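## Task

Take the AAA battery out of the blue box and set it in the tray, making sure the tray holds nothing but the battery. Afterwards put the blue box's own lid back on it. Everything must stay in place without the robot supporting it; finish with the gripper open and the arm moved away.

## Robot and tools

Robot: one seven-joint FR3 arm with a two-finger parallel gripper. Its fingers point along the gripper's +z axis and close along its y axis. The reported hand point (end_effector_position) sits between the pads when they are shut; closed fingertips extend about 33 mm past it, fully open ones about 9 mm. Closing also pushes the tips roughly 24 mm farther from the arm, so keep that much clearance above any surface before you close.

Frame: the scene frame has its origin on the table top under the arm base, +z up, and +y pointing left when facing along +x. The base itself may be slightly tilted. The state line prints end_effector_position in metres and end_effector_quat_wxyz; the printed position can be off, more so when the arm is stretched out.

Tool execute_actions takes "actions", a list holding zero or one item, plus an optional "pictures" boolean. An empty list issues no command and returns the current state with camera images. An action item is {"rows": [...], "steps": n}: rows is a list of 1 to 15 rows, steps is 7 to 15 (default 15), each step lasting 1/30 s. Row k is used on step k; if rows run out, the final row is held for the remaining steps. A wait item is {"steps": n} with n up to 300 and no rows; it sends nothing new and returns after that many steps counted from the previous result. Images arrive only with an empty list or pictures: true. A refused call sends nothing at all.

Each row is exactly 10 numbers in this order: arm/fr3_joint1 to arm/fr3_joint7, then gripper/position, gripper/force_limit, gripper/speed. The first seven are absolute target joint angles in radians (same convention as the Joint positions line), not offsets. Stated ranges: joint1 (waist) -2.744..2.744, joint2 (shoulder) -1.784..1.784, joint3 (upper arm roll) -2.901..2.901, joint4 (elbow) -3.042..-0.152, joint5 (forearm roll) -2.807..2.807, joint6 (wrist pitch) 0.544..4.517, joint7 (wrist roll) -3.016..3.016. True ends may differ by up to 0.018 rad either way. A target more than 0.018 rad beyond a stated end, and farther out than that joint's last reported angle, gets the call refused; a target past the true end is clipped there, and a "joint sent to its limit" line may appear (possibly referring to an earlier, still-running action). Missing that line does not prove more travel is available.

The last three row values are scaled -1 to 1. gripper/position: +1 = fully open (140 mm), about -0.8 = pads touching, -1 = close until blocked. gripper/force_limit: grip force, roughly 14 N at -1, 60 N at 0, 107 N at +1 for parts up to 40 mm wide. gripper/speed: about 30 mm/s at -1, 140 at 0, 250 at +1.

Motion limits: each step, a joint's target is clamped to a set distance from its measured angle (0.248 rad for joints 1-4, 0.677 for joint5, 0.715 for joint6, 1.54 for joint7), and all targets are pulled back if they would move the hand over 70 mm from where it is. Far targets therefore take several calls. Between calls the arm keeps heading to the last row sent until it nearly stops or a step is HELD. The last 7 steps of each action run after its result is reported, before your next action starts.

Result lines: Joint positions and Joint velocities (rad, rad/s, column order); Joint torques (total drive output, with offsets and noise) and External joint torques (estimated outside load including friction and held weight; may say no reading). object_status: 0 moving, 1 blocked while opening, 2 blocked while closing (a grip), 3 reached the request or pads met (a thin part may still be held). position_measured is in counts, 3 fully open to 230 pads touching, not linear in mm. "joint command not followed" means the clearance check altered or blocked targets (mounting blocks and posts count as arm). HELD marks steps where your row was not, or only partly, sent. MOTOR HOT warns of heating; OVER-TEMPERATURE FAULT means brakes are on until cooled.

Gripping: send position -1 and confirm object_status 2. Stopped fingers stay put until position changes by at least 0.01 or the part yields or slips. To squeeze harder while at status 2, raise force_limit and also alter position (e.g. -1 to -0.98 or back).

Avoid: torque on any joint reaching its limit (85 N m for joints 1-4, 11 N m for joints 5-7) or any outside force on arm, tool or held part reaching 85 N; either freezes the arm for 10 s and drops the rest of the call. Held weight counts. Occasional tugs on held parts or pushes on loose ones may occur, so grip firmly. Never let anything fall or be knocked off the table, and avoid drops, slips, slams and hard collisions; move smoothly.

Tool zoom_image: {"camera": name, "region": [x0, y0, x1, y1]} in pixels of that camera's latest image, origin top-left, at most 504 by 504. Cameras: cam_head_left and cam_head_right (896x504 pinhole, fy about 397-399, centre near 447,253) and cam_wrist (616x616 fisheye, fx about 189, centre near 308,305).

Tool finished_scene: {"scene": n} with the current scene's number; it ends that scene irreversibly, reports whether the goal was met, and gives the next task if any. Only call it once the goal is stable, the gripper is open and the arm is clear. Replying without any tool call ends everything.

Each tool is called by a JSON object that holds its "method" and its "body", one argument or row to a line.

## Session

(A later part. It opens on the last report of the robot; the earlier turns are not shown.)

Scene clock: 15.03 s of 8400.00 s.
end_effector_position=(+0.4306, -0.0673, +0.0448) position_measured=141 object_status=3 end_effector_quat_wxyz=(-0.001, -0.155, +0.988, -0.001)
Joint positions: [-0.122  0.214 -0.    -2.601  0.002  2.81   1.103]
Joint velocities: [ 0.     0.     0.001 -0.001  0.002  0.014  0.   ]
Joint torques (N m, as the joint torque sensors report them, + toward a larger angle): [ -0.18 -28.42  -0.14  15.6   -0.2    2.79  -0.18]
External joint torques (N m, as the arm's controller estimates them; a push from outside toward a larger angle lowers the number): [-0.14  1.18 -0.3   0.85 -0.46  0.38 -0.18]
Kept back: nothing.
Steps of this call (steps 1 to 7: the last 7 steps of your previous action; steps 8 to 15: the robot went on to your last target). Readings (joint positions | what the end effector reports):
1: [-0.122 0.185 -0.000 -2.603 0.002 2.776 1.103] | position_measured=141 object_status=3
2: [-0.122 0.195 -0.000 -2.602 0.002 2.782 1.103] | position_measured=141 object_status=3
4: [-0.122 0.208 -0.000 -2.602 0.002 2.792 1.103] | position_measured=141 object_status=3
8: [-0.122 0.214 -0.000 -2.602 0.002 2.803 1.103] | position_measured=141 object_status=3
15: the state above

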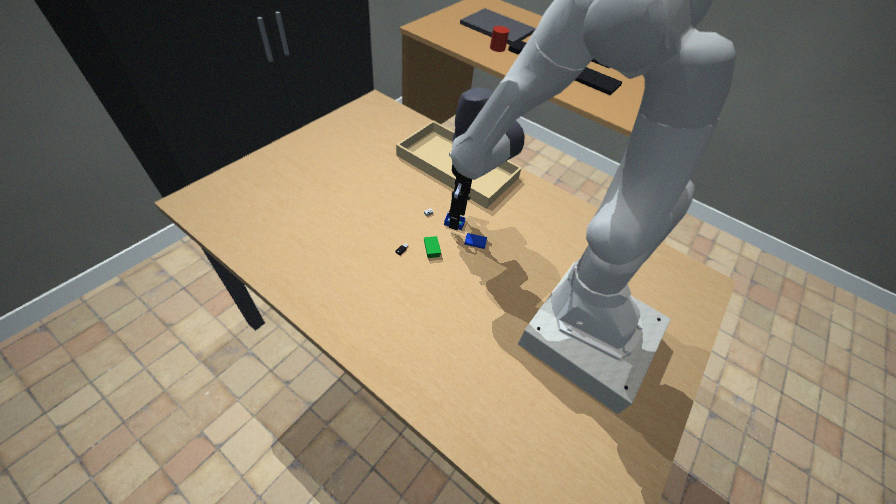

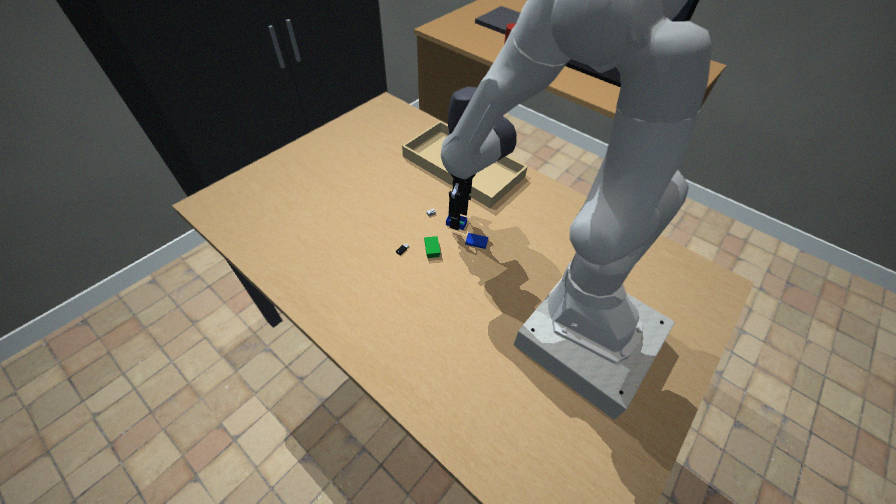

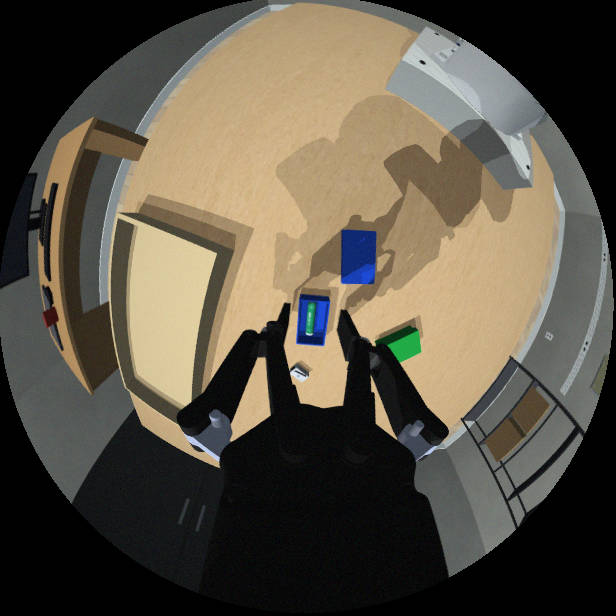

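{"method": "execute_actions", "body": {
  "actions": [
    {"rows":[[-0.124,0.215,0,-2.599,0,2.815,1.1,-1,-0.4,0]],"steps":14}
  ]
}}

{"method": "execute_actions", "body": {
  "actions": [
    {"rows":[[-0.124,0.215,0,-2.599,0,2.815,1.1,-1,-0.4,0],[-0.124,0.208,0,-2.599,0,2.807,1.1,-1,-0.4,0],[-0.124,0.2,0,-2.6,0,2.8,1.1,-1,-0.4,0],[-0.124,0.19,0,-2.6,0,2.79,1.2,-1,-0.4,0],[-0.124,0.185,0,-2.6,0,2.785,1.35,-1,-0.4,0],[-0.124,0.185,0,-2.6,0,2.785,1.568,-1,-0.4,0]],"steps":15}
  ]
}}

{"method": "execute_actions", "body": {
  "actions": [
    {"steps":22}
  ]
}}

{"method": "execute_actions", "body": {
  "actions": [
    {"rows":[[-0.124,0.19,0,-2.6,0,2.792,1.568,-1,-0.4,0],[-0.124,0.196,0,-2.6,0,2.798,1.568,-1,-0.4,0],[-0.124,0.202,0,-2.6,0,2.804,1.568,-1,-0.4,0],[-0.124,0.208,0,-2.599,0,2.81,1.568,-1,-0.4,0],[-0.124,0.214,0,-2.599,0,2.816,1.568,-1,-0.4,0],[-0.124,0.214,0,-2.599,0,2.816,1.568,-1,-0.4,0],[-0.124,0.214,0,-2.599,0,2.816,1.568,-1,-0.4,0],[-0.124,0.214,0,-2.599,0,2.816,1.568,-1,-0.4,0],[-0.124,0.214,0,-2.599,0,2.816,1.568,-0.1,-0.4,0.3]],"steps":15}
  ]
}}

{"method": "execute_actions", "body": {
  "actions": [
    {"rows":[[-0.124,0.214,0,-2.599,0,2.816,1.568,-0.1,-0.4,0.3],[-0.124,0.2,0,-2.6,0,2.8,1.568,-0.1,-0.4,0.3],[-0.124,0.17,0,-2.602,0,2.77,1.568,-0.1,-0.4,0.3],[-0.124,0.13,0,-2.605,0,2.73,1.568,-0.1,-0.4,0.3],[-0.124,0.09,0,-2.6,0,2.69,1.568,-0.1,-0.4,0.3],[-0.124,0.1,0,-2.5,0,2.55,1.568,-0.1,-0.4,0.3],[-0.124,0.18,0,-2.38,0,2.4,1.568,-0.1,-0.4,0.3],[-0.124,0.27,0,-2.25,0,2.25,1.568,-0.1,-0.4,0.3],[-0.124,0.36,0,-2.11,0,2.09,1.568,-0.1,-0.4,0.3],[-0.124,0.45,0,-1.98,0,1.94,1.568,-0.1,-0.4,0.3],[-0.124,0.538,0,-1.849,0,1.787,1.568,-0.1,-0.4,0.3]],"steps":15}
  ]
}}

{"method": "execute_actions", "body": {
  "actions": [
    {"steps":25}
  ],
  "pictures": true
}}

Scene clock: 16.83 s of 8400.00 s.
end_effector_position=(+0.4320, -0.0675, +0.0453) position_measured=181 object_status=0 end_effector_quat_wxyz=(+0.000, -0.155, +0.988, -0.001)
Joint positions: [-0.122  0.213 -0.    -2.6    0.002  2.813  1.103]
Joint velocities: [ 0.001  0.    -0.002 -0.001 -0.001 -0.001  0.   ]
Joint torques (N m, as the joint torque sensors report them, + toward a larger angle): [ -0.56 -28.84   0.22  14.16   0.01   2.87  -0.25]
External joint torques (N m, as the arm's controller estimates them; a push from outside toward a larger angle lowers the number): [-0.52  0.48  0.07 -0.32 -0.25  0.5  -0.25]
Steps of this call (steps 1 to 15: the robot went on to your last target; steps 16 to 47: nothing new was sent; steps 48 to 54: the first 7 steps of this action). Readings (joint positions | what the end effector reports):
48: [-0.122 0.214 -0.000 -2.601 0.002 2.813 1.103] | position_measured=141 object_status=0
49: [-0.122 0.214 -0.000 -2.601 0.002 2.813 1.103] | position_measured=147 object_status=0
51: [-0.122 0.214 -0.000 -2.601 0.002 2.813 1.103] | position_measured=162 object_status=0
54: the state above

Scene clock: 17.33 s of 8400.00 s.
end_effector_position=(+0.4355, -0.0680, +0.0545) position_measured=181 object_status=2 end_effector_quat_wxyz=(+0.004, -0.082, +0.997, -0.002)
Joint positions: [-0.122  0.189 -0.    -2.6    0.002  2.797  1.249]
Joint velocities: [-0.001 -0.062 -0.    -0.     0.    -0.05   1.046]
Joint torques (N m, as the joint torque sensors report them, + toward a larger angle): [ -0.74 -28.26   0.2   14.58   0.03   2.08   0.32]
External joint torques (N m, as the arm's controller estimates them; a push from outside toward a larger angle lowers the number): [-0.61 -0.53  0.15  0.21 -0.26 -0.21  0.34]
Steps of this call (steps 1 to 7: the last 7 steps of your previous action; steps 8 to 15: the first 8 steps of this action). Readings (joint positions | what the end effector reports):
8: [-0.122 0.213 -0.000 -2.600 0.002 2.813 1.103] | position_measured=181 object_status=2
9: [-0.122 0.213 -0.000 -2.600 0.002 2.812 1.103] | position_measured=181 object_status=2
11: [-0.122 0.207 -0.000 -2.600 0.002 2.807 1.111] | position_measured=181 object_status=2
15: the state above

Scene clock: 18.07 s of 8400.00 s.
end_effector_position=(+0.4333, -0.0677, +0.0547) position_measured=181 object_status=2 end_effector_quat_wxyz=(+0.001, +0.061, +0.998, -0.001)
Joint positions: [-0.122  0.187 -0.    -2.6    0.002  2.788  1.536]
Joint velocities: [ 0.    -0.001 -0.     0.001 -0.    -0.001  0.093]
Joint torques (N m, as the joint torque sensors report them, + toward a larger angle): [ -0.8  -30.08   0.32  14.41  -0.06   2.2    0.06]
External joint torques (N m, as the arm's controller estimates them; a push from outside toward a larger angle lowers the number): [-0.77 -0.74  0.17 -0.98 -0.35 -0.23  0.06]
Kept back: nothing.
Steps of this call (steps 1 to 7: the last 7 steps of your previous action; steps 8 to 22: the robot went on to your last target). Readings (joint positions | what the end effector reports):
1: [-0.122 0.188 -0.000 -2.600 0.002 2.795 1.282] | position_measured=181 object_status=2
2: [-0.122 0.187 -0.000 -2.600 0.002 2.794 1.311] | position_measured=181 object_status=2
4: [-0.122 0.187 -0.000 -2.600 0.002 2.792 1.361] | position_measured=181 object_status=2
8: [-0.122 0.187 -0.000 -2.600 0.002 2.789 1.433] | position_measured=181 object_status=2
22: the state above

Scene clock: 18.33 s of 8400.00 s.
end_effector_position=(+0.4303, -0.0672, +0.0458) position_measured=181 object_status=2 end_effector_quat_wxyz=(-0.002, +0.069, +0.998, -0.001)
Joint positions: [-0.122  0.21  -0.    -2.6    0.002  2.804  1.553]
Joint velocities: [-0.     0.054  0.001  0.001  0.001  0.05   0.039]
Joint torques (N m, as the joint torque sensors report them, + toward a larger angle): [ -0.69 -30.17   0.12  14.21  -0.1    2.9    0.13]
External joint torques (N m, as the arm's controller estimates them; a push from outside toward a larger angle lowers the number): [-0.69  0.89 -0.08 -1.49 -0.36  0.34  0.13]
Steps of this call (steps 1 to 8: the first 8 steps of this action). Readings (joint positions | what the end effector reports):
1: [-0.122 0.187 -0.000 -2.600 0.002 2.788 1.539] | position_measured=181 object_status=2
2: [-0.122 0.188 -0.000 -2.600 0.002 2.789 1.542] | position_measured=181 object_status=2
4: [-0.122 0.195 -0.000 -2.600 0.002 2.794 1.546] | position_measured=181 object_status=2
8: the state above

Scene clock: 18.83 s of 8400.00 s.
end_effector_position=(+0.4722, -0.0735, +0.0938) position_measured=141 object_status=3 end_effector_quat_wxyz=(-0.007, +0.074, +0.997, -0.000)
Joint positions: [-0.122  0.168  0.    -2.458  0.001  2.61   1.563]
Joint velocities: [-0.     0.969 -0.     2.432  0.001 -2.036  0.008]
Joint torques (N m, as the joint torque sensors report them, + toward a larger angle): [ -0.69 -16.31  -0.49  -1.19   0.29  -1.17   0.17]
External joint torques (N m, as the arm's controller estimates them; a push from outside toward a larger angle lowers the number): [-0.15  1.4  -0.11 -0.28 -0.19 -0.81  0.15]
Steps of this call (steps 1 to 7: the last 7 steps of your previous action; steps 8 to 15: the first 8 steps of this action). Readings (joint positions | what the end effector reports):
8: [-0.122 0.213 -0.000 -2.600 0.002 2.811 1.560] | position_measured=141 object_status=0
9: [-0.122 0.211 -0.000 -2.600 0.002 2.810 1.560] | position_measured=141 object_status=0
11: [-0.122 0.189 -0.000 -2.604 0.002 2.791 1.561] | position_measured=141 object_status=0
15: the state above

Scene clock: 19.67 s of 8400.00 s.
end_effector_position=(+0.4467, -0.0693, +0.1014) position_measured=141 object_status=3 end_effector_quat_wxyz=(-0.288, +0.072, +0.955, +0.023)
Joint positions: [-0.122  0.537  0.    -1.851  0.001  1.8    1.564]
Joint velocities: [ 0.001 -0.001  0.002  0.004 -0.    -0.068  0.001]
Joint torques (N m, as the joint torque sensors report them, + toward a larger angle): [ -0.78 -42.04   0.08  19.12   0.42   0.35   0.04]
External joint torques (N m, as the arm's controller estimates them; a push from outside toward a larger angle lowers the number): [-0.93  1.88 -0.54 -0.46 -0.16 -0.36  0.02]
Kept back: nothing.
Steps of this call (steps 1 to 7: the last 7 steps of your previous action; steps 8 to 25: the robot went on to your last target). Readings (joint positions | what the end effector reports):
1: [-0.122 0.205 0.000 -2.383 0.001 2.540 1.563] | position_measured=141 object_status=3
2: [-0.122 0.241 0.000 -2.330 0.001 2.486 1.563] | position_measured=141 object_status=3
4: [-0.122 0.305 0.000 -2.261 0.001 2.385 1.563] | position_measured=141 object_status=3
8: [-0.122 0.479 0.000 -2.028 0.001 2.108 1.563] | position_measured=141 object_status=3
25: the state above

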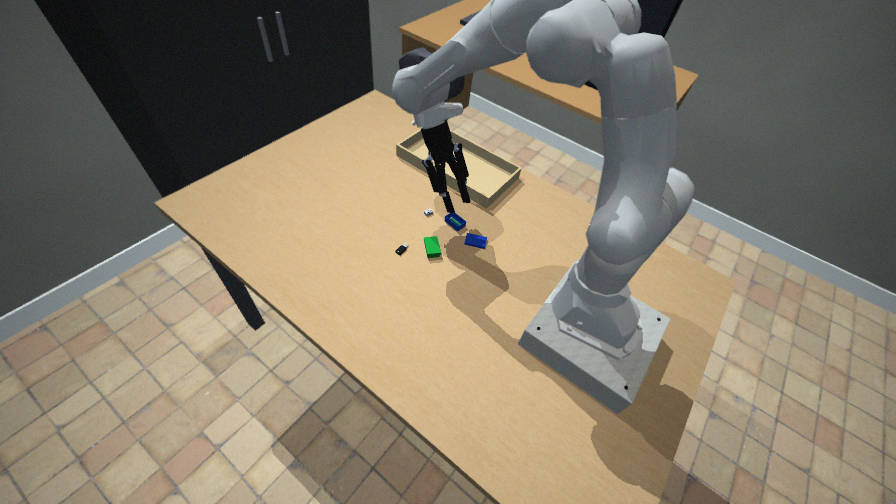

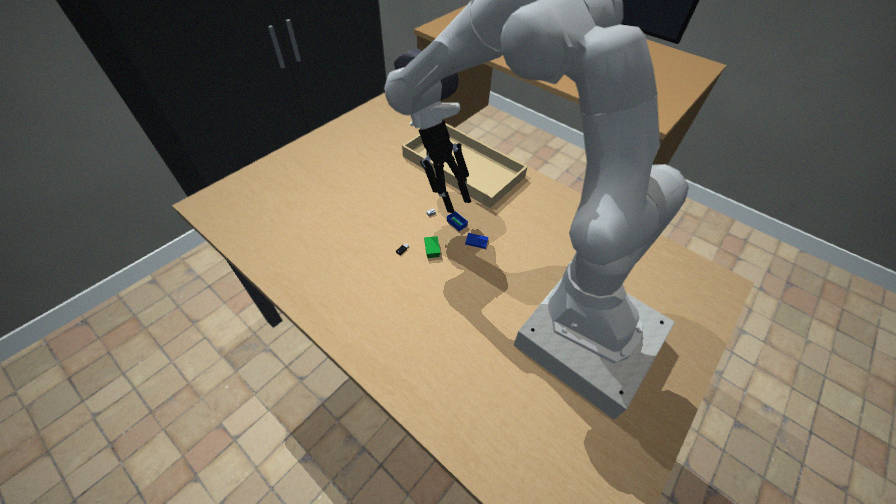

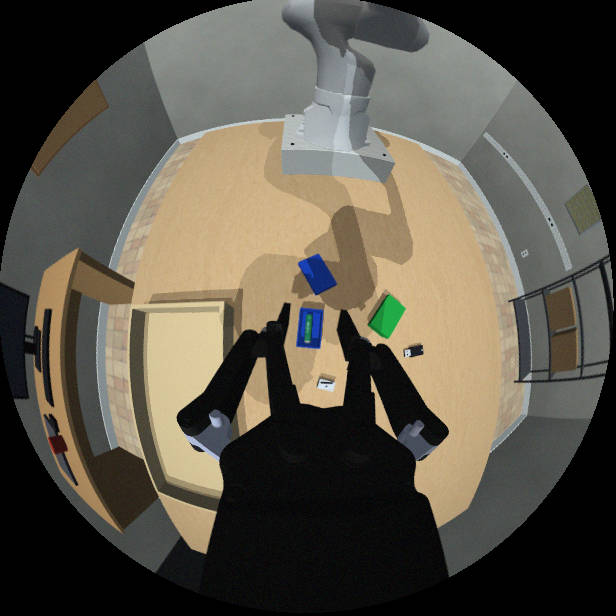

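{"method": "execute_actions", "body": {
  "actions": [
    {"rows":[[-0.124,0.55,0,-1.848,0,1.8,1.568,-0.1,-0.4,0.3],[-0.124,0.562,0,-1.847,0,1.81,1.568,-0.1,-0.4,0.3],[-0.124,0.574,0,-1.846,0,1.821,1.568,-0.1,-0.4,0.3],[-0.124,0.586,0,-1.845,0,1.832,1.568,-0.1,-0.4,0.3],[-0.124,0.598,0,-1.843,0,1.843,1.568,-0.1,-0.4,0.3],[-0.124,0.61,0,-1.842,0,1.853,1.568,-0.1,-0.4,0.3],[-0.124,0.62,0,-1.84,0,1.862,1.568,-0.1,-0.4,0.3],[-0.124,0.63,0,-1.839,0,1.871,1.568,-0.1,-0.4,0.3],[-0.124,0.64,0,-1.838,0,1.88,1.568,-0.1,-0.4,0.3],[-0.124,0.65,0,-1.836,0,1.888,1.568,-0.1,-0.4,0.3],[-0.124,0.658,0,-1.835,0,1.895,1.568,-0.1,-0.4,0.3]],"steps":15}
  ]
}}

{"method": "execute_actions", "body": {
  "actions": [
    {"steps":15}
  ],
  "pictures": true
}}

Scene clock: 20.47 s of 8400.00 s.
end_effector_position=(+0.4400, -0.0683, +0.0701) position_measured=141 object_status=3 end_effector_quat_wxyz=(-0.300, +0.071, +0.951, +0.023)
Joint positions: [-0.122  0.603  0.    -1.843  0.001  1.832  1.565]
Joint velocities: [-0.     0.356 -0.     0.015  0.     0.227 -0.   ]
Joint torques (N m, as the joint torque sensors report them, + toward a larger angle): [ -0.07 -43.61  -0.35  17.6    0.4    1.02   0.17]
External joint torques (N m, as the arm's controller estimates them; a push from outside toward a larger angle lowers the number): [ 0.1   3.25 -0.76 -1.39 -0.12  0.59  0.16]
Steps of this call (steps 1 to 16: the robot went on to your last target; steps 17 to 24: the first 8 steps of this action). Readings (joint positions | what the end effector reports):
17: [-0.122 0.538 0.000 -1.850 0.001 1.791 1.565] | position_measured=141 object_status=3
18: [-0.122 0.542 0.000 -1.848 0.001 1.794 1.565] | position_measured=141 object_status=3
20: [-0.122 0.557 0.000 -1.846 0.001 1.803 1.565] | position_measured=141 object_status=3
24: the state above

Scene clock: 20.97 s of 8400.00 s.
end_effector_position=(+0.4411, -0.0686, +0.0399) position_measured=141 object_status=3 end_effector_quat_wxyz=(-0.297, +0.072, +0.952, +0.023)
Joint positions: [-0.122  0.659  0.    -1.837  0.001  1.889  1.565]
Joint velocities: [ 0.001 -0.    -0.001  0.    -0.     0.022 -0.001]
Joint torques (N m, as the joint torque sensors report them, + toward a larger angle): [ -0.19 -45.39   0.22  18.42   0.4    0.93   0.14]
External joint torques (N m, as the arm's controller estimates them; a push from outside toward a larger angle lowers the number): [-0.1  -0.27 -0.29  0.47 -0.1   0.35  0.12]
Kept back: nothing.
Steps of this call (steps 1 to 7: the last 7 steps of your previous action; steps 8 to 15: the robot went on to your last target). Readings (joint positions | what the end effector reports):
1: [-0.122 0.615 0.000 -1.842 0.001 1.840 1.565] | position_measured=141 object_status=3
2: [-0.122 0.626 0.000 -1.841 0.001 1.848 1.565] | position_measured=141 object_status=3
4: [-0.122 0.645 0.000 -1.840 0.001 1.862 1.565] | position_measured=141 object_status=3
8: [-0.122 0.659 0.000 -1.840 0.001 1.878 1.565] | position_measured=141 object_status=3
15: the state above

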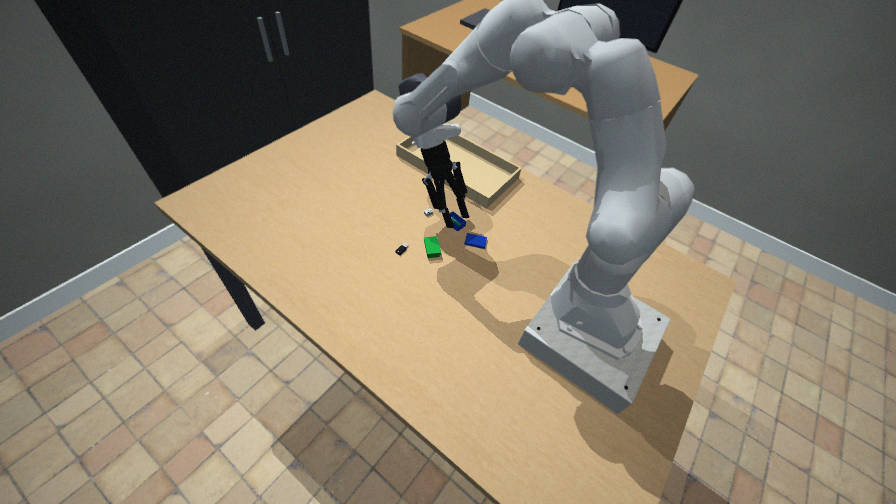

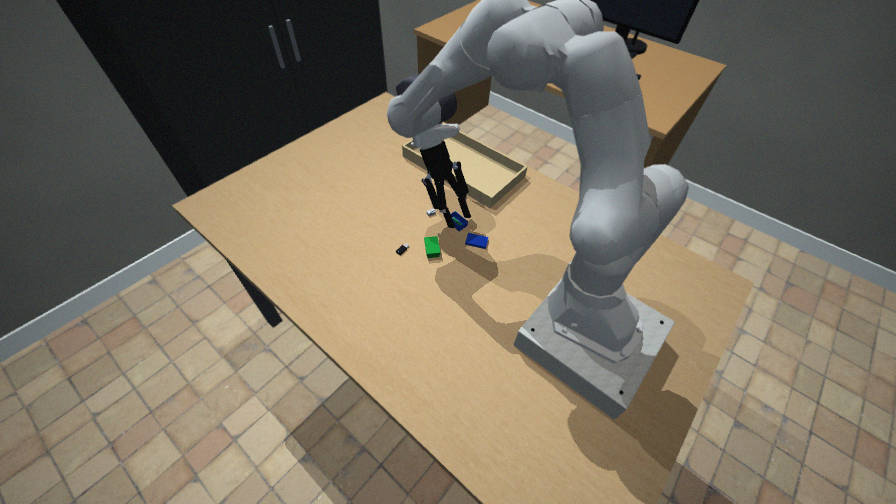

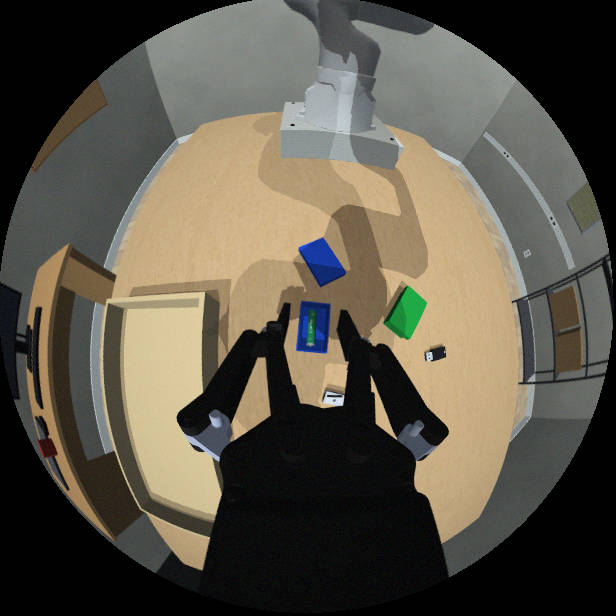

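{"method": "execute_actions", "body": {
  "actions": [
    {"rows":[[-0.124,0.664,0,-1.835,0,1.898,1.568,-0.1,0,0],[-0.124,0.67,0,-1.834,0,1.902,1.568,-0.1,0,0],[-0.124,0.67,0,-1.834,0,1.902,1.568,-0.1,0,0],[-0.124,0.67,0,-1.834,0,1.902,1.568,-0.1,0,0],[-0.124,0.67,0,-1.834,0,1.902,1.568,-1,0,0]],"steps":15}
  ]
}}

{"method": "execute_actions", "body": {
  "actions": [
    {"steps":14}
  ],
  "pictures": true
}}

Scene clock: 21.70 s of 8400.00 s.
end_effector_position=(+0.4410, -0.0686, +0.0349) position_measured=162 object_status=0 end_effector_quat_wxyz=(-0.297, +0.072, +0.952, +0.023)
Joint positions: [-0.122  0.669  0.    -1.836  0.001  1.898  1.565]
Joint velocities: [-0.     0.006 -0.001  0.001 -0.001  0.008 -0.   ]
Joint torques (N m, as the joint torque sensors report them, + toward a larger angle): [ -0.39 -44.95  -0.58  18.23   0.34   1.13   0.12]
External joint torques (N m, as the arm's controller estimates them; a push from outside toward a larger angle lowers the number): [-0.2   1.19 -1.02 -0.16 -0.14  0.49  0.1 ]
Steps of this call (steps 1 to 14: the robot went on to your last target; steps 15 to 22: the first 8 steps of this action). Readings (joint positions | what the end effector reports):
15: [-0.122 0.659 0.000 -1.837 0.001 1.893 1.565] | position_measured=141 object_status=3
16: [-0.122 0.661 0.000 -1.836 0.001 1.894 1.565] | position_measured=141 object_status=3
18: [-0.122 0.665 0.000 -1.836 0.001 1.896 1.565] | position_measured=141 object_status=3
22: the state above

Scene clock: 22.17 s of 8400.00 s.
end_effector_position=(+0.4415, -0.0687, +0.0350) position_measured=182 object_status=2 end_effector_quat_wxyz=(-0.296, +0.072, +0.952, +0.023)
Joint positions: [-0.122  0.668  0.    -1.835  0.001  1.898  1.565]
Joint velocities: [-0.001 -0.    -0.    -0.     0.    -0.001 -0.002]
Joint torques (N m, as the joint torque sensors report them, + toward a larger angle): [ -0.38 -44.5    0.13  17.65   0.35   1.22   0.11]
External joint torques (N m, as the arm's controller estimates them; a push from outside toward a larger angle lowers the number): [-0.27  0.93 -0.38 -0.34 -0.15  0.62  0.09]
Kept back: nothing.
Steps of this call (steps 1 to 7: the last 7 steps of your previous action; steps 8 to 14: the robot went on to your last target). Readings (joint positions | what the end effector reports):
1: [-0.122 0.669 0.000 -1.836 0.001 1.898 1.565] | position_measured=169 object_status=0
2: [-0.122 0.668 0.000 -1.835 0.001 1.898 1.565] | position_measured=177 object_status=0
4: [-0.122 0.668 0.000 -1.835 0.001 1.898 1.565] | position_measured=182 object_status=0
8: [-0.122 0.668 0.000 -1.835 0.001 1.898 1.565] | position_measured=182 object_status=0
14: the state above

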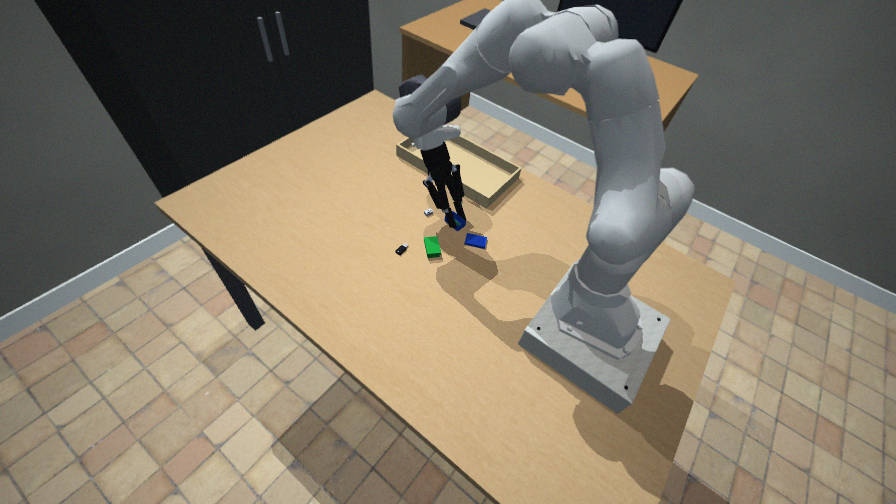

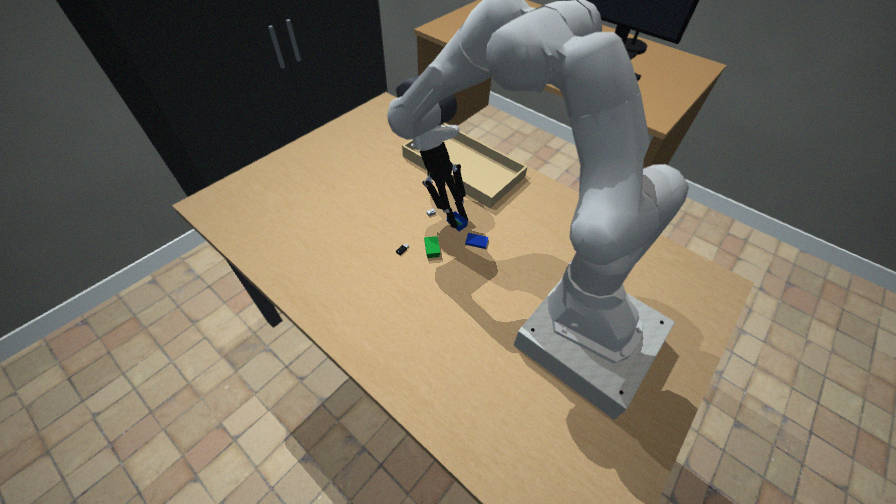

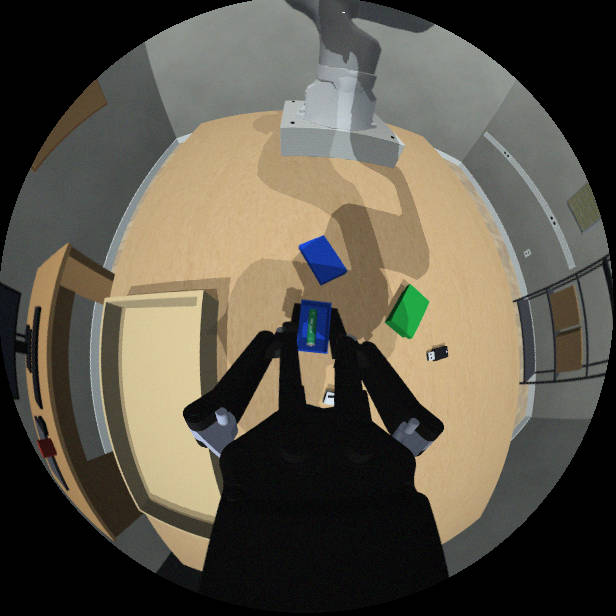

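{"method": "execute_actions", "body": {
  "actions": [
    {"rows":[[-0.124,0.66,0,-1.835,0,1.89,1.568,-1,0,0],[-0.124,0.645,0,-1.838,0,1.877,1.568,-1,0,0],[-0.124,0.62,0,-1.842,0,1.855,1.568,-1,0,0],[-0.124,0.59,0,-1.846,0,1.83,1.568,-1,0,0],[-0.124,0.55,0,-1.855,0,1.8,1.568,-1,0,0],[-0.13,0.5,0,-1.88,0,1.78,1.568,-1,0,0],[-0.16,0.45,0,-1.92,0,1.77,1.568,-1,0,0],[-0.2,0.4,0,-1.96,0,1.76,1.568,-1,0,0],[-0.25,0.37,0,-1.99,0,1.76,1.568,-1,0,0],[-0.3,0.35,0,-2.0,0,1.78,1.568,-1,0,0],[-0.35,0.35,0,-2.0,0,1.85,1.568,-1,0,0],[-0.4,0.35,0,-2.0,0,1.95,1.568,-1,0,0],[-0.434,0.35,0,-2.0,0,2.1,1.568,-1,0,0]],"steps":15}
  ]
}}

{"method": "execute_actions", "body": {
  "actions": [
    {"rows":[[-0.434,0.35,0,-2.01,0,2.2,1.568,-1,0,0],[-0.434,0.35,0,-2.02,0,2.3,1.568,-1,0,0],[-0.434,0.35,0,-2.03,0,2.4,1.568,-1,0,0],[-0.434,0.35,0,-2.04,0,2.5,1.568,-1,0,0],[-0.434,0.36,0,-2.05,0,2.6,1.568,-1,0,0],[-0.434,0.37,0,-2.06,0,2.7,1.568,-1,0,0],[-0.434,0.39,0,-2.07,0,2.8,1.568,-1,0,0],[-0.434,0.41,0,-2.08,0,2.9,1.568,-1,0,0],[-0.434,0.43,0,-2.09,0,3.0,1.568,-1,0,0],[-0.434,0.45,0,-2.1,0,3.1,1.568,-1,0,0],[-0.434,0.47,0,-2.1,0,3.2,1.568,-1,0,0]],"steps":15}
  ]
}}

{"method": "execute_actions", "body": {
  "actions": [
    {"steps":20}
  ],
  "pictures": true
}}

Scene clock: 24.33 s of 8400.00 s.
end_effector_position=(+0.4357, -0.0715, +0.0996) position_measured=182 object_status=2 end_effector_quat_wxyz=(-0.286, +0.077, +0.955, +0.026)
Joint positions: [-0.139  0.511  0.007 -1.9    0.001  1.826  1.565]
Joint velocities: [-0.437 -1.405  0.094 -0.739 -0.001 -0.411  0.   ]
Joint torques (N m, as the joint torque sensors report them, + toward a larger angle): [-11.97 -39.6   -9.68  18.55   0.41   1.01   0.07]
External joint torques (N m, as the arm's controller estimates them; a push from outside toward a larger angle lowers the number): [-0.09 -0.82  0.36 -2.74  0.42 -0.54  0.07]
Steps of this call (steps 1 to 15: the robot went on to your last target; steps 16 to 57: nothing new was sent; steps 58 to 65: the first 8 steps of this action). Readings (joint positions | what the end effector reports):
58: [-0.122 0.668 0.000 -1.835 0.001 1.897 1.565] | position_measured=182 object_status=2
59: [-0.122 0.665 0.000 -1.836 0.001 1.895 1.565] | position_measured=182 object_status=2
61: [-0.122 0.644 0.000 -1.843 0.001 1.879 1.565] | position_measured=182 object_status=2
65: the state above

Scene clock: 24.83 s of 8400.00 s.
end_effector_position=(+0.4966, -0.2543, +0.1257) position_measured=182 object_status=2 end_effector_quat_wxyz=(-0.061, +0.231, +0.971, +0.013)
Joint positions: [-0.429  0.361 -0.01  -2.028  0.001  2.26   1.565]
Joint velocities: [-0.003  0.154  0.019 -0.162 -0.001  1.396  0.   ]
Joint torques (N m, as the joint torque sensors report them, + toward a larger angle): [ -0.58 -36.82   0.95  17.01   0.56   2.12   0.01]
External joint torques (N m, as the arm's controller estimates them; a push from outside toward a larger angle lowers the number): [-1.45  1.02 -0.01 -2.17  0.01  0.67  0.01]
Steps of this call (steps 1 to 7: the last 7 steps of your previous action; steps 8 to 15: the first 8 steps of this action). Readings (joint positions | what the end effector reports):
8: [-0.384 0.355 -0.002 -1.985 0.001 1.952 1.565] | position_measured=182 object_status=2
9: [-0.402 0.354 -0.007 -1.991 0.001 1.994 1.565] | position_measured=182 object_status=2
11: [-0.421 0.353 -0.011 -2.004 0.001 2.079 1.565] | position_measured=182 object_status=2
15: the state above

Scene clock: 25.50 s of 8400.00 s.
end_effector_position=(+0.6575, -0.3301, +0.1524) position_measured=182 object_status=2 end_effector_quat_wxyz=(+0.265, +0.219, +0.937, -0.065)
Joint positions: [-0.431  0.468 -0.001 -2.097  0.001  3.115  1.565]
Joint velocities: [-0.004  0.     0.002 -0.     0.001  0.506  0.001]
Joint torques (N m, as the joint torque sensors report them, + toward a larger angle): [ -0.66 -40.51   0.56  17.37   0.29   3.57   0.1 ]
External joint torques (N m, as the arm's controller estimates them; a push from outside toward a larger angle lowers the number): [-0.49  0.91  0.31 -1.77 -0.17  0.48  0.11]
Kept back: nothing.
Steps of this call (steps 1 to 7: the last 7 steps of your previous action; steps 8 to 20: the robot went on to your last target). Readings (joint positions | what the end effector reports):
1: [-0.429 0.367 -0.010 -2.034 0.001 2.310 1.565] | position_measured=182 object_status=2
2: [-0.429 0.375 -0.009 -2.041 0.001 2.362 1.565] | position_measured=182 object_status=2
4: [-0.429 0.396 -0.007 -2.054 0.001 2.469 1.565] | position_measured=182 object_status=2
8: [-0.429 0.432 -0.005 -2.075 0.001 2.665 1.565] | position_measured=182 object_status=2
20: the state above

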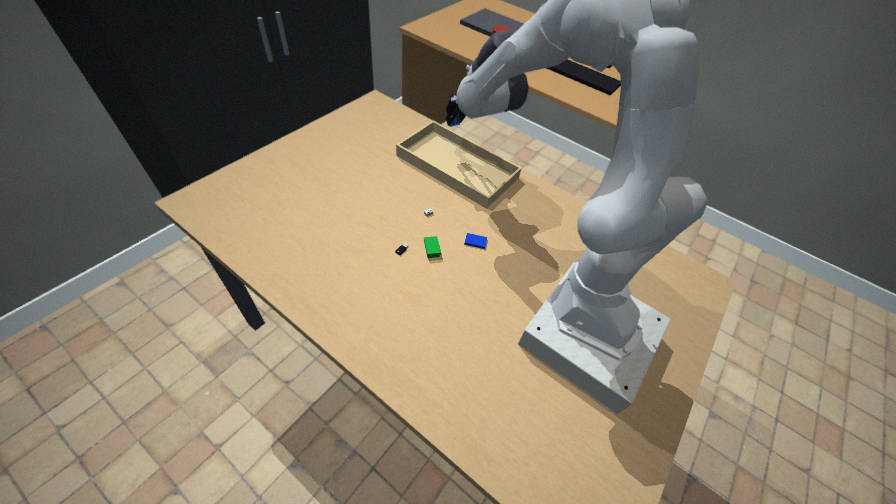

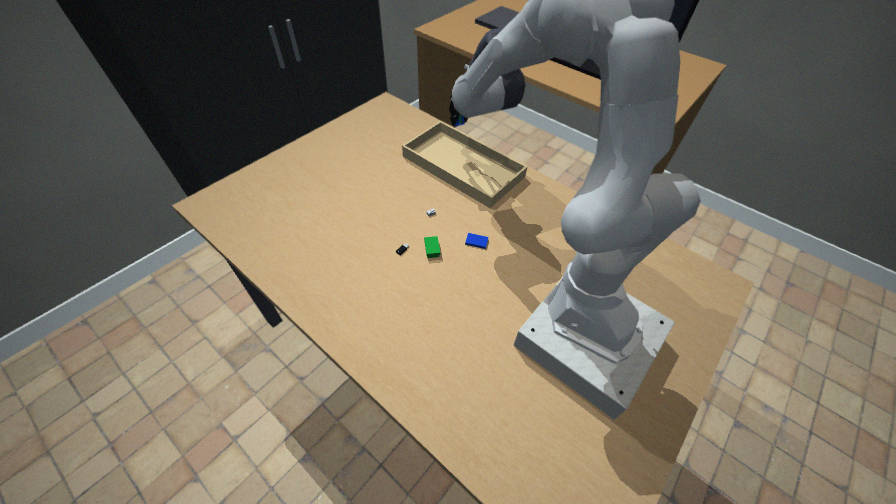

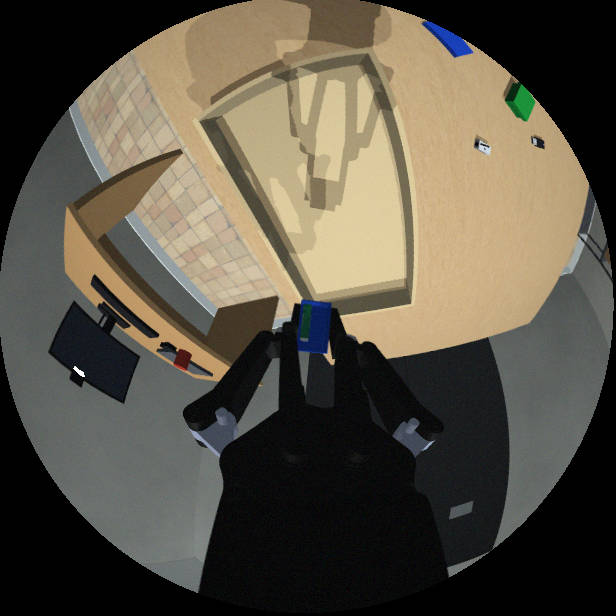

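{"method": "execute_actions", "body": {
  "actions": [
    {"rows":[[-0.42,0.5,0,-2.11,0,3.3,1.568,-1,0,0],[-0.41,0.53,0,-2.13,0,3.4,1.568,-1,0,0],[-0.41,0.57,0,-2.15,0,3.5,1.568,-1,0,0],[-0.41,0.61,0,-2.17,0,3.6,1.568,-1,0,0],[-0.41,0.64,0,-2.19,0,3.7,1.568,-1,0,0],[-0.41,0.67,0,-2.2,0,3.8,1.568,-1,0,0],[-0.41,0.7,0,-2.21,0,3.9,1.568,-1,0,0],[-0.41,0.73,0,-2.23,0,4.0,1.568,-1,0,0],[-0.41,0.76,0,-2.25,0,4.1,1.568,-1,0,0],[-0.41,0.79,0,-2.27,0,4.2,1.568,-1,0,0],[-0.41,0.82,0,-2.29,0,4.3,1.568,-1,0,0]],"steps":15}
  ]
}}

{"method": "execute_actions", "body": {
  "actions": [
    {"steps":25}
  ],
  "pictures": true
}}

Scene clock: 26.93 s of 8400.00 s.
end_effector_position=(+0.6622, -0.3155, +0.0991) position_measured=182 object_status=2 end_effector_quat_wxyz=(+0.368, +0.202, +0.904, -0.085)
Joint positions: [-0.412  0.658  0.    -2.19   0.001  3.619  1.565]
Joint velocities: [ 0.02   1.028  0.002 -0.524  0.001  2.268  0.   ]
Joint torques (N m, as the joint torque sensors report them, + toward a larger angle): [  0.34 -49.59   0.19  16.24   0.08   4.6    0.16]
External joint torques (N m, as the arm's controller estimates them; a push from outside toward a larger angle lowers the number): [ 1.75  1.22  0.76 -2.01 -0.31  1.03  0.18]
Steps of this call (steps 1 to 30: the robot went on to your last target; steps 31 to 35: nothing new was sent; steps 36 to 43: the first 8 steps of this action). Readings (joint positions | what the end effector reports):
36: [-0.431 0.472 -0.001 -2.099 0.001 3.211 1.565] | position_measured=182 object_status=2
37: [-0.428 0.481 -0.002 -2.103 0.001 3.243 1.565] | position_measured=182 object_status=2
39: [-0.420 0.521 -0.002 -2.122 0.001 3.341 1.565] | position_measured=182 object_status=2
43: the state above

Scene clock: 27.77 s of 8400.00 s.
end_effector_position=(+0.6405, -0.3049, +0.1443) position_measured=182 object_status=2 end_effector_quat_wxyz=(+0.543, +0.180, +0.810, -0.125)
Joint positions: [-0.411  0.821  0.    -2.29   0.001  4.292  1.565]
Joint velocities: [-0.    -0.002 -0.     0.     0.001  0.033 -0.   ]
Joint torques (N m, as the joint torque sensors report them, + toward a larger angle): [  1.37 -40.87   0.31   9.6   -0.17   3.53   0.05]
External joint torques (N m, as the arm's controller estimates them; a push from outside toward a larger angle lowers the number): [ 1.49 -0.55 -0.29 -0.21 -0.21  0.35  0.08]
Kept back: nothing.
Steps of this call (steps 1 to 7: the last 7 steps of your previous action; steps 8 to 25: the robot went on to your last target). Readings (joint positions | what the end effector reports):
1: [-0.411 0.692 0.000 -2.208 0.001 3.701 1.565] | position_measured=182 object_status=2
2: [-0.411 0.724 0.000 -2.227 0.001 3.785 1.565] | position_measured=182 object_status=2
4: [-0.411 0.782 0.000 -2.263 0.001 3.948 1.565] | position_measured=182 object_status=2
8: [-0.411 0.824 0.000 -2.290 0.001 4.129 1.565] | position_measured=182 object_status=2
25: the state above

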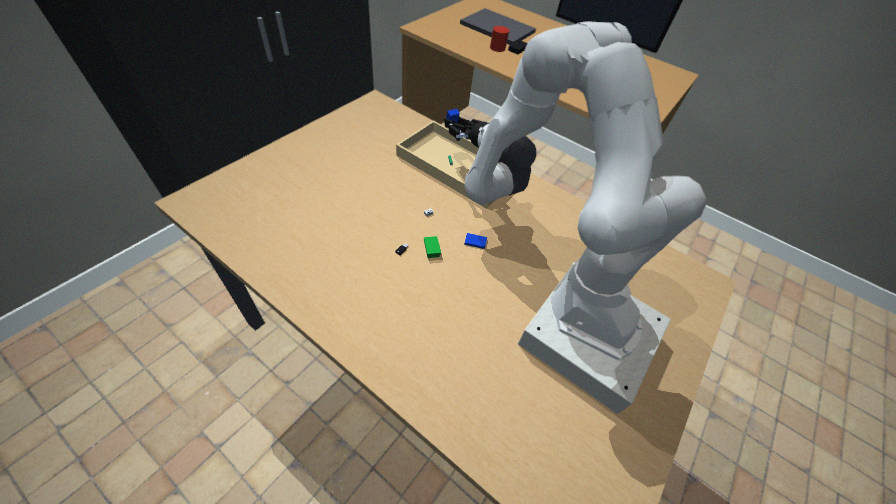

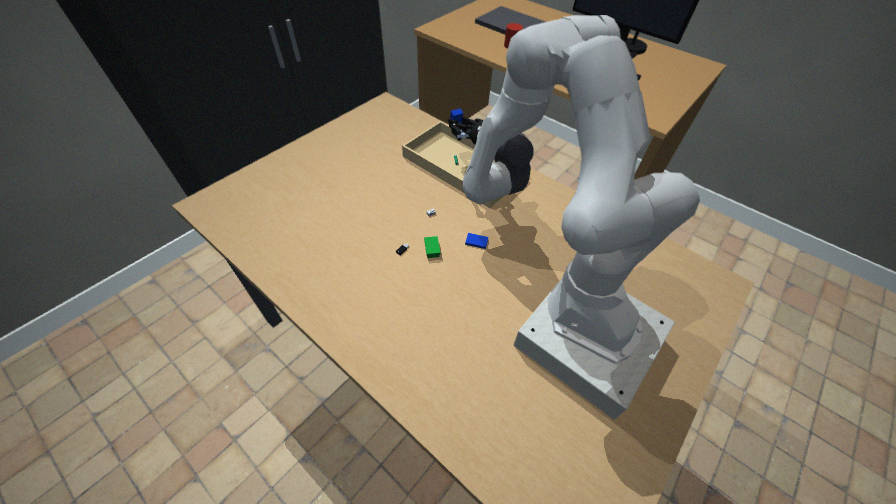

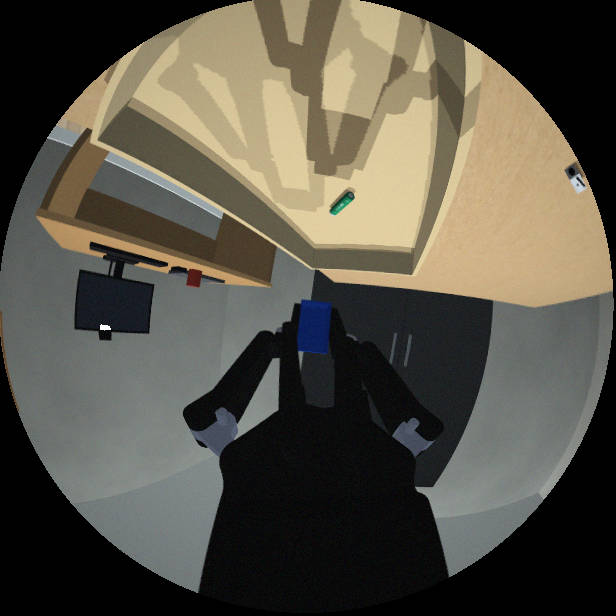

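{"method": "execute_actions", "body": {
  "actions": []
}}

Scene clock: 29.03 s of 8400.00 s.
end_effector_position=(+0.6407, -0.3050, +0.1461) position_measured=182 object_status=2 end_effector_quat_wxyz=(+0.546, +0.180, +0.809, -0.126)
Joint positions: [-0.411  0.821  0.    -2.29   0.001  4.297  1.565]
Joint velocities: [-0.     0.001 -0.001 -0.002 -0.001  0.     0.001]
Joint torques (N m, as the joint torque sensors report them, + toward a larger angle): [  1.24 -40.95  -0.41   8.77  -0.01   3.58   0.05]
External joint torques (N m, as the arm's controller estimates them; a push from outside toward a larger angle lowers the number): [ 1.32 -0.9  -1.03 -0.87 -0.04  0.43  0.07]
Kept back: nothing.
Steps of this call (steps 1 to 30: the robot went on to your last target; steps 31 to 38: nothing new was sent). Readings (joint positions | what the end effector reports):
1: [-0.411 0.821 0.000 -2.290 0.001 4.293 1.565] | position_measured=182 object_status=2
2: [-0.411 0.821 0.000 -2.290 0.001 4.294 1.565] | position_measured=182 object_status=2
4: [-0.411 0.821 0.000 -2.290 0.001 4.295 1.565] | position_measured=182 object_status=2
8: [-0.411 0.821 0.000 -2.290 0.001 4.296 1.565] | position_measured=182 object_status=2
38: the state above
The arm was judged still, so your last target was given up. Only a new action makes it travel on or press farther. Fingers that are still opening or closing keep moving.

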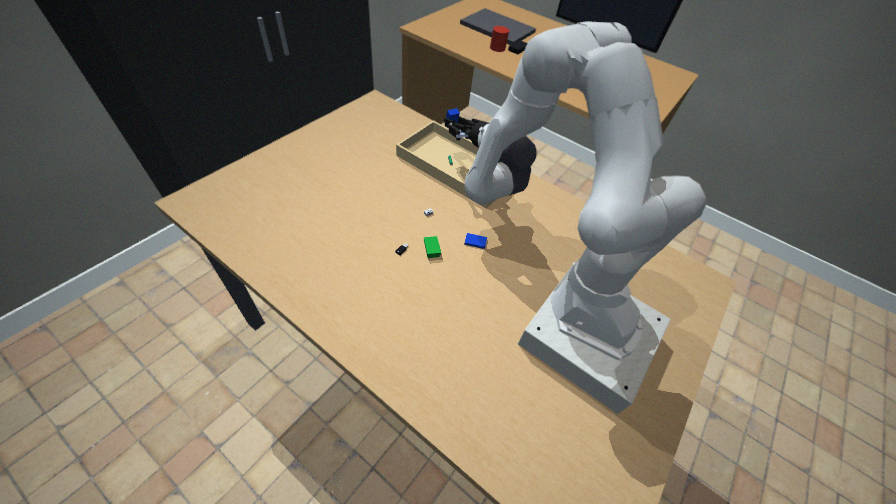

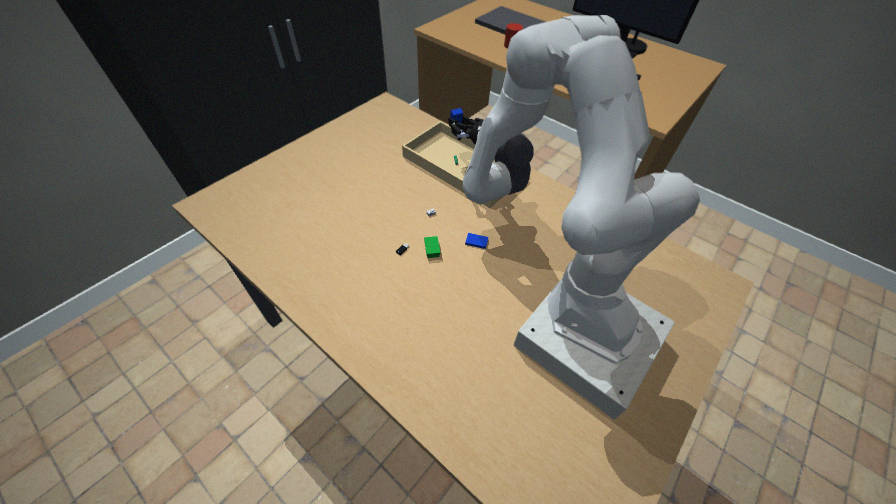

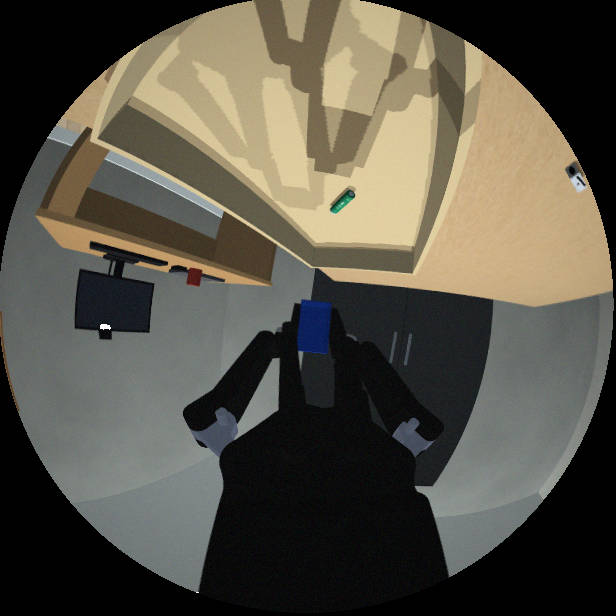

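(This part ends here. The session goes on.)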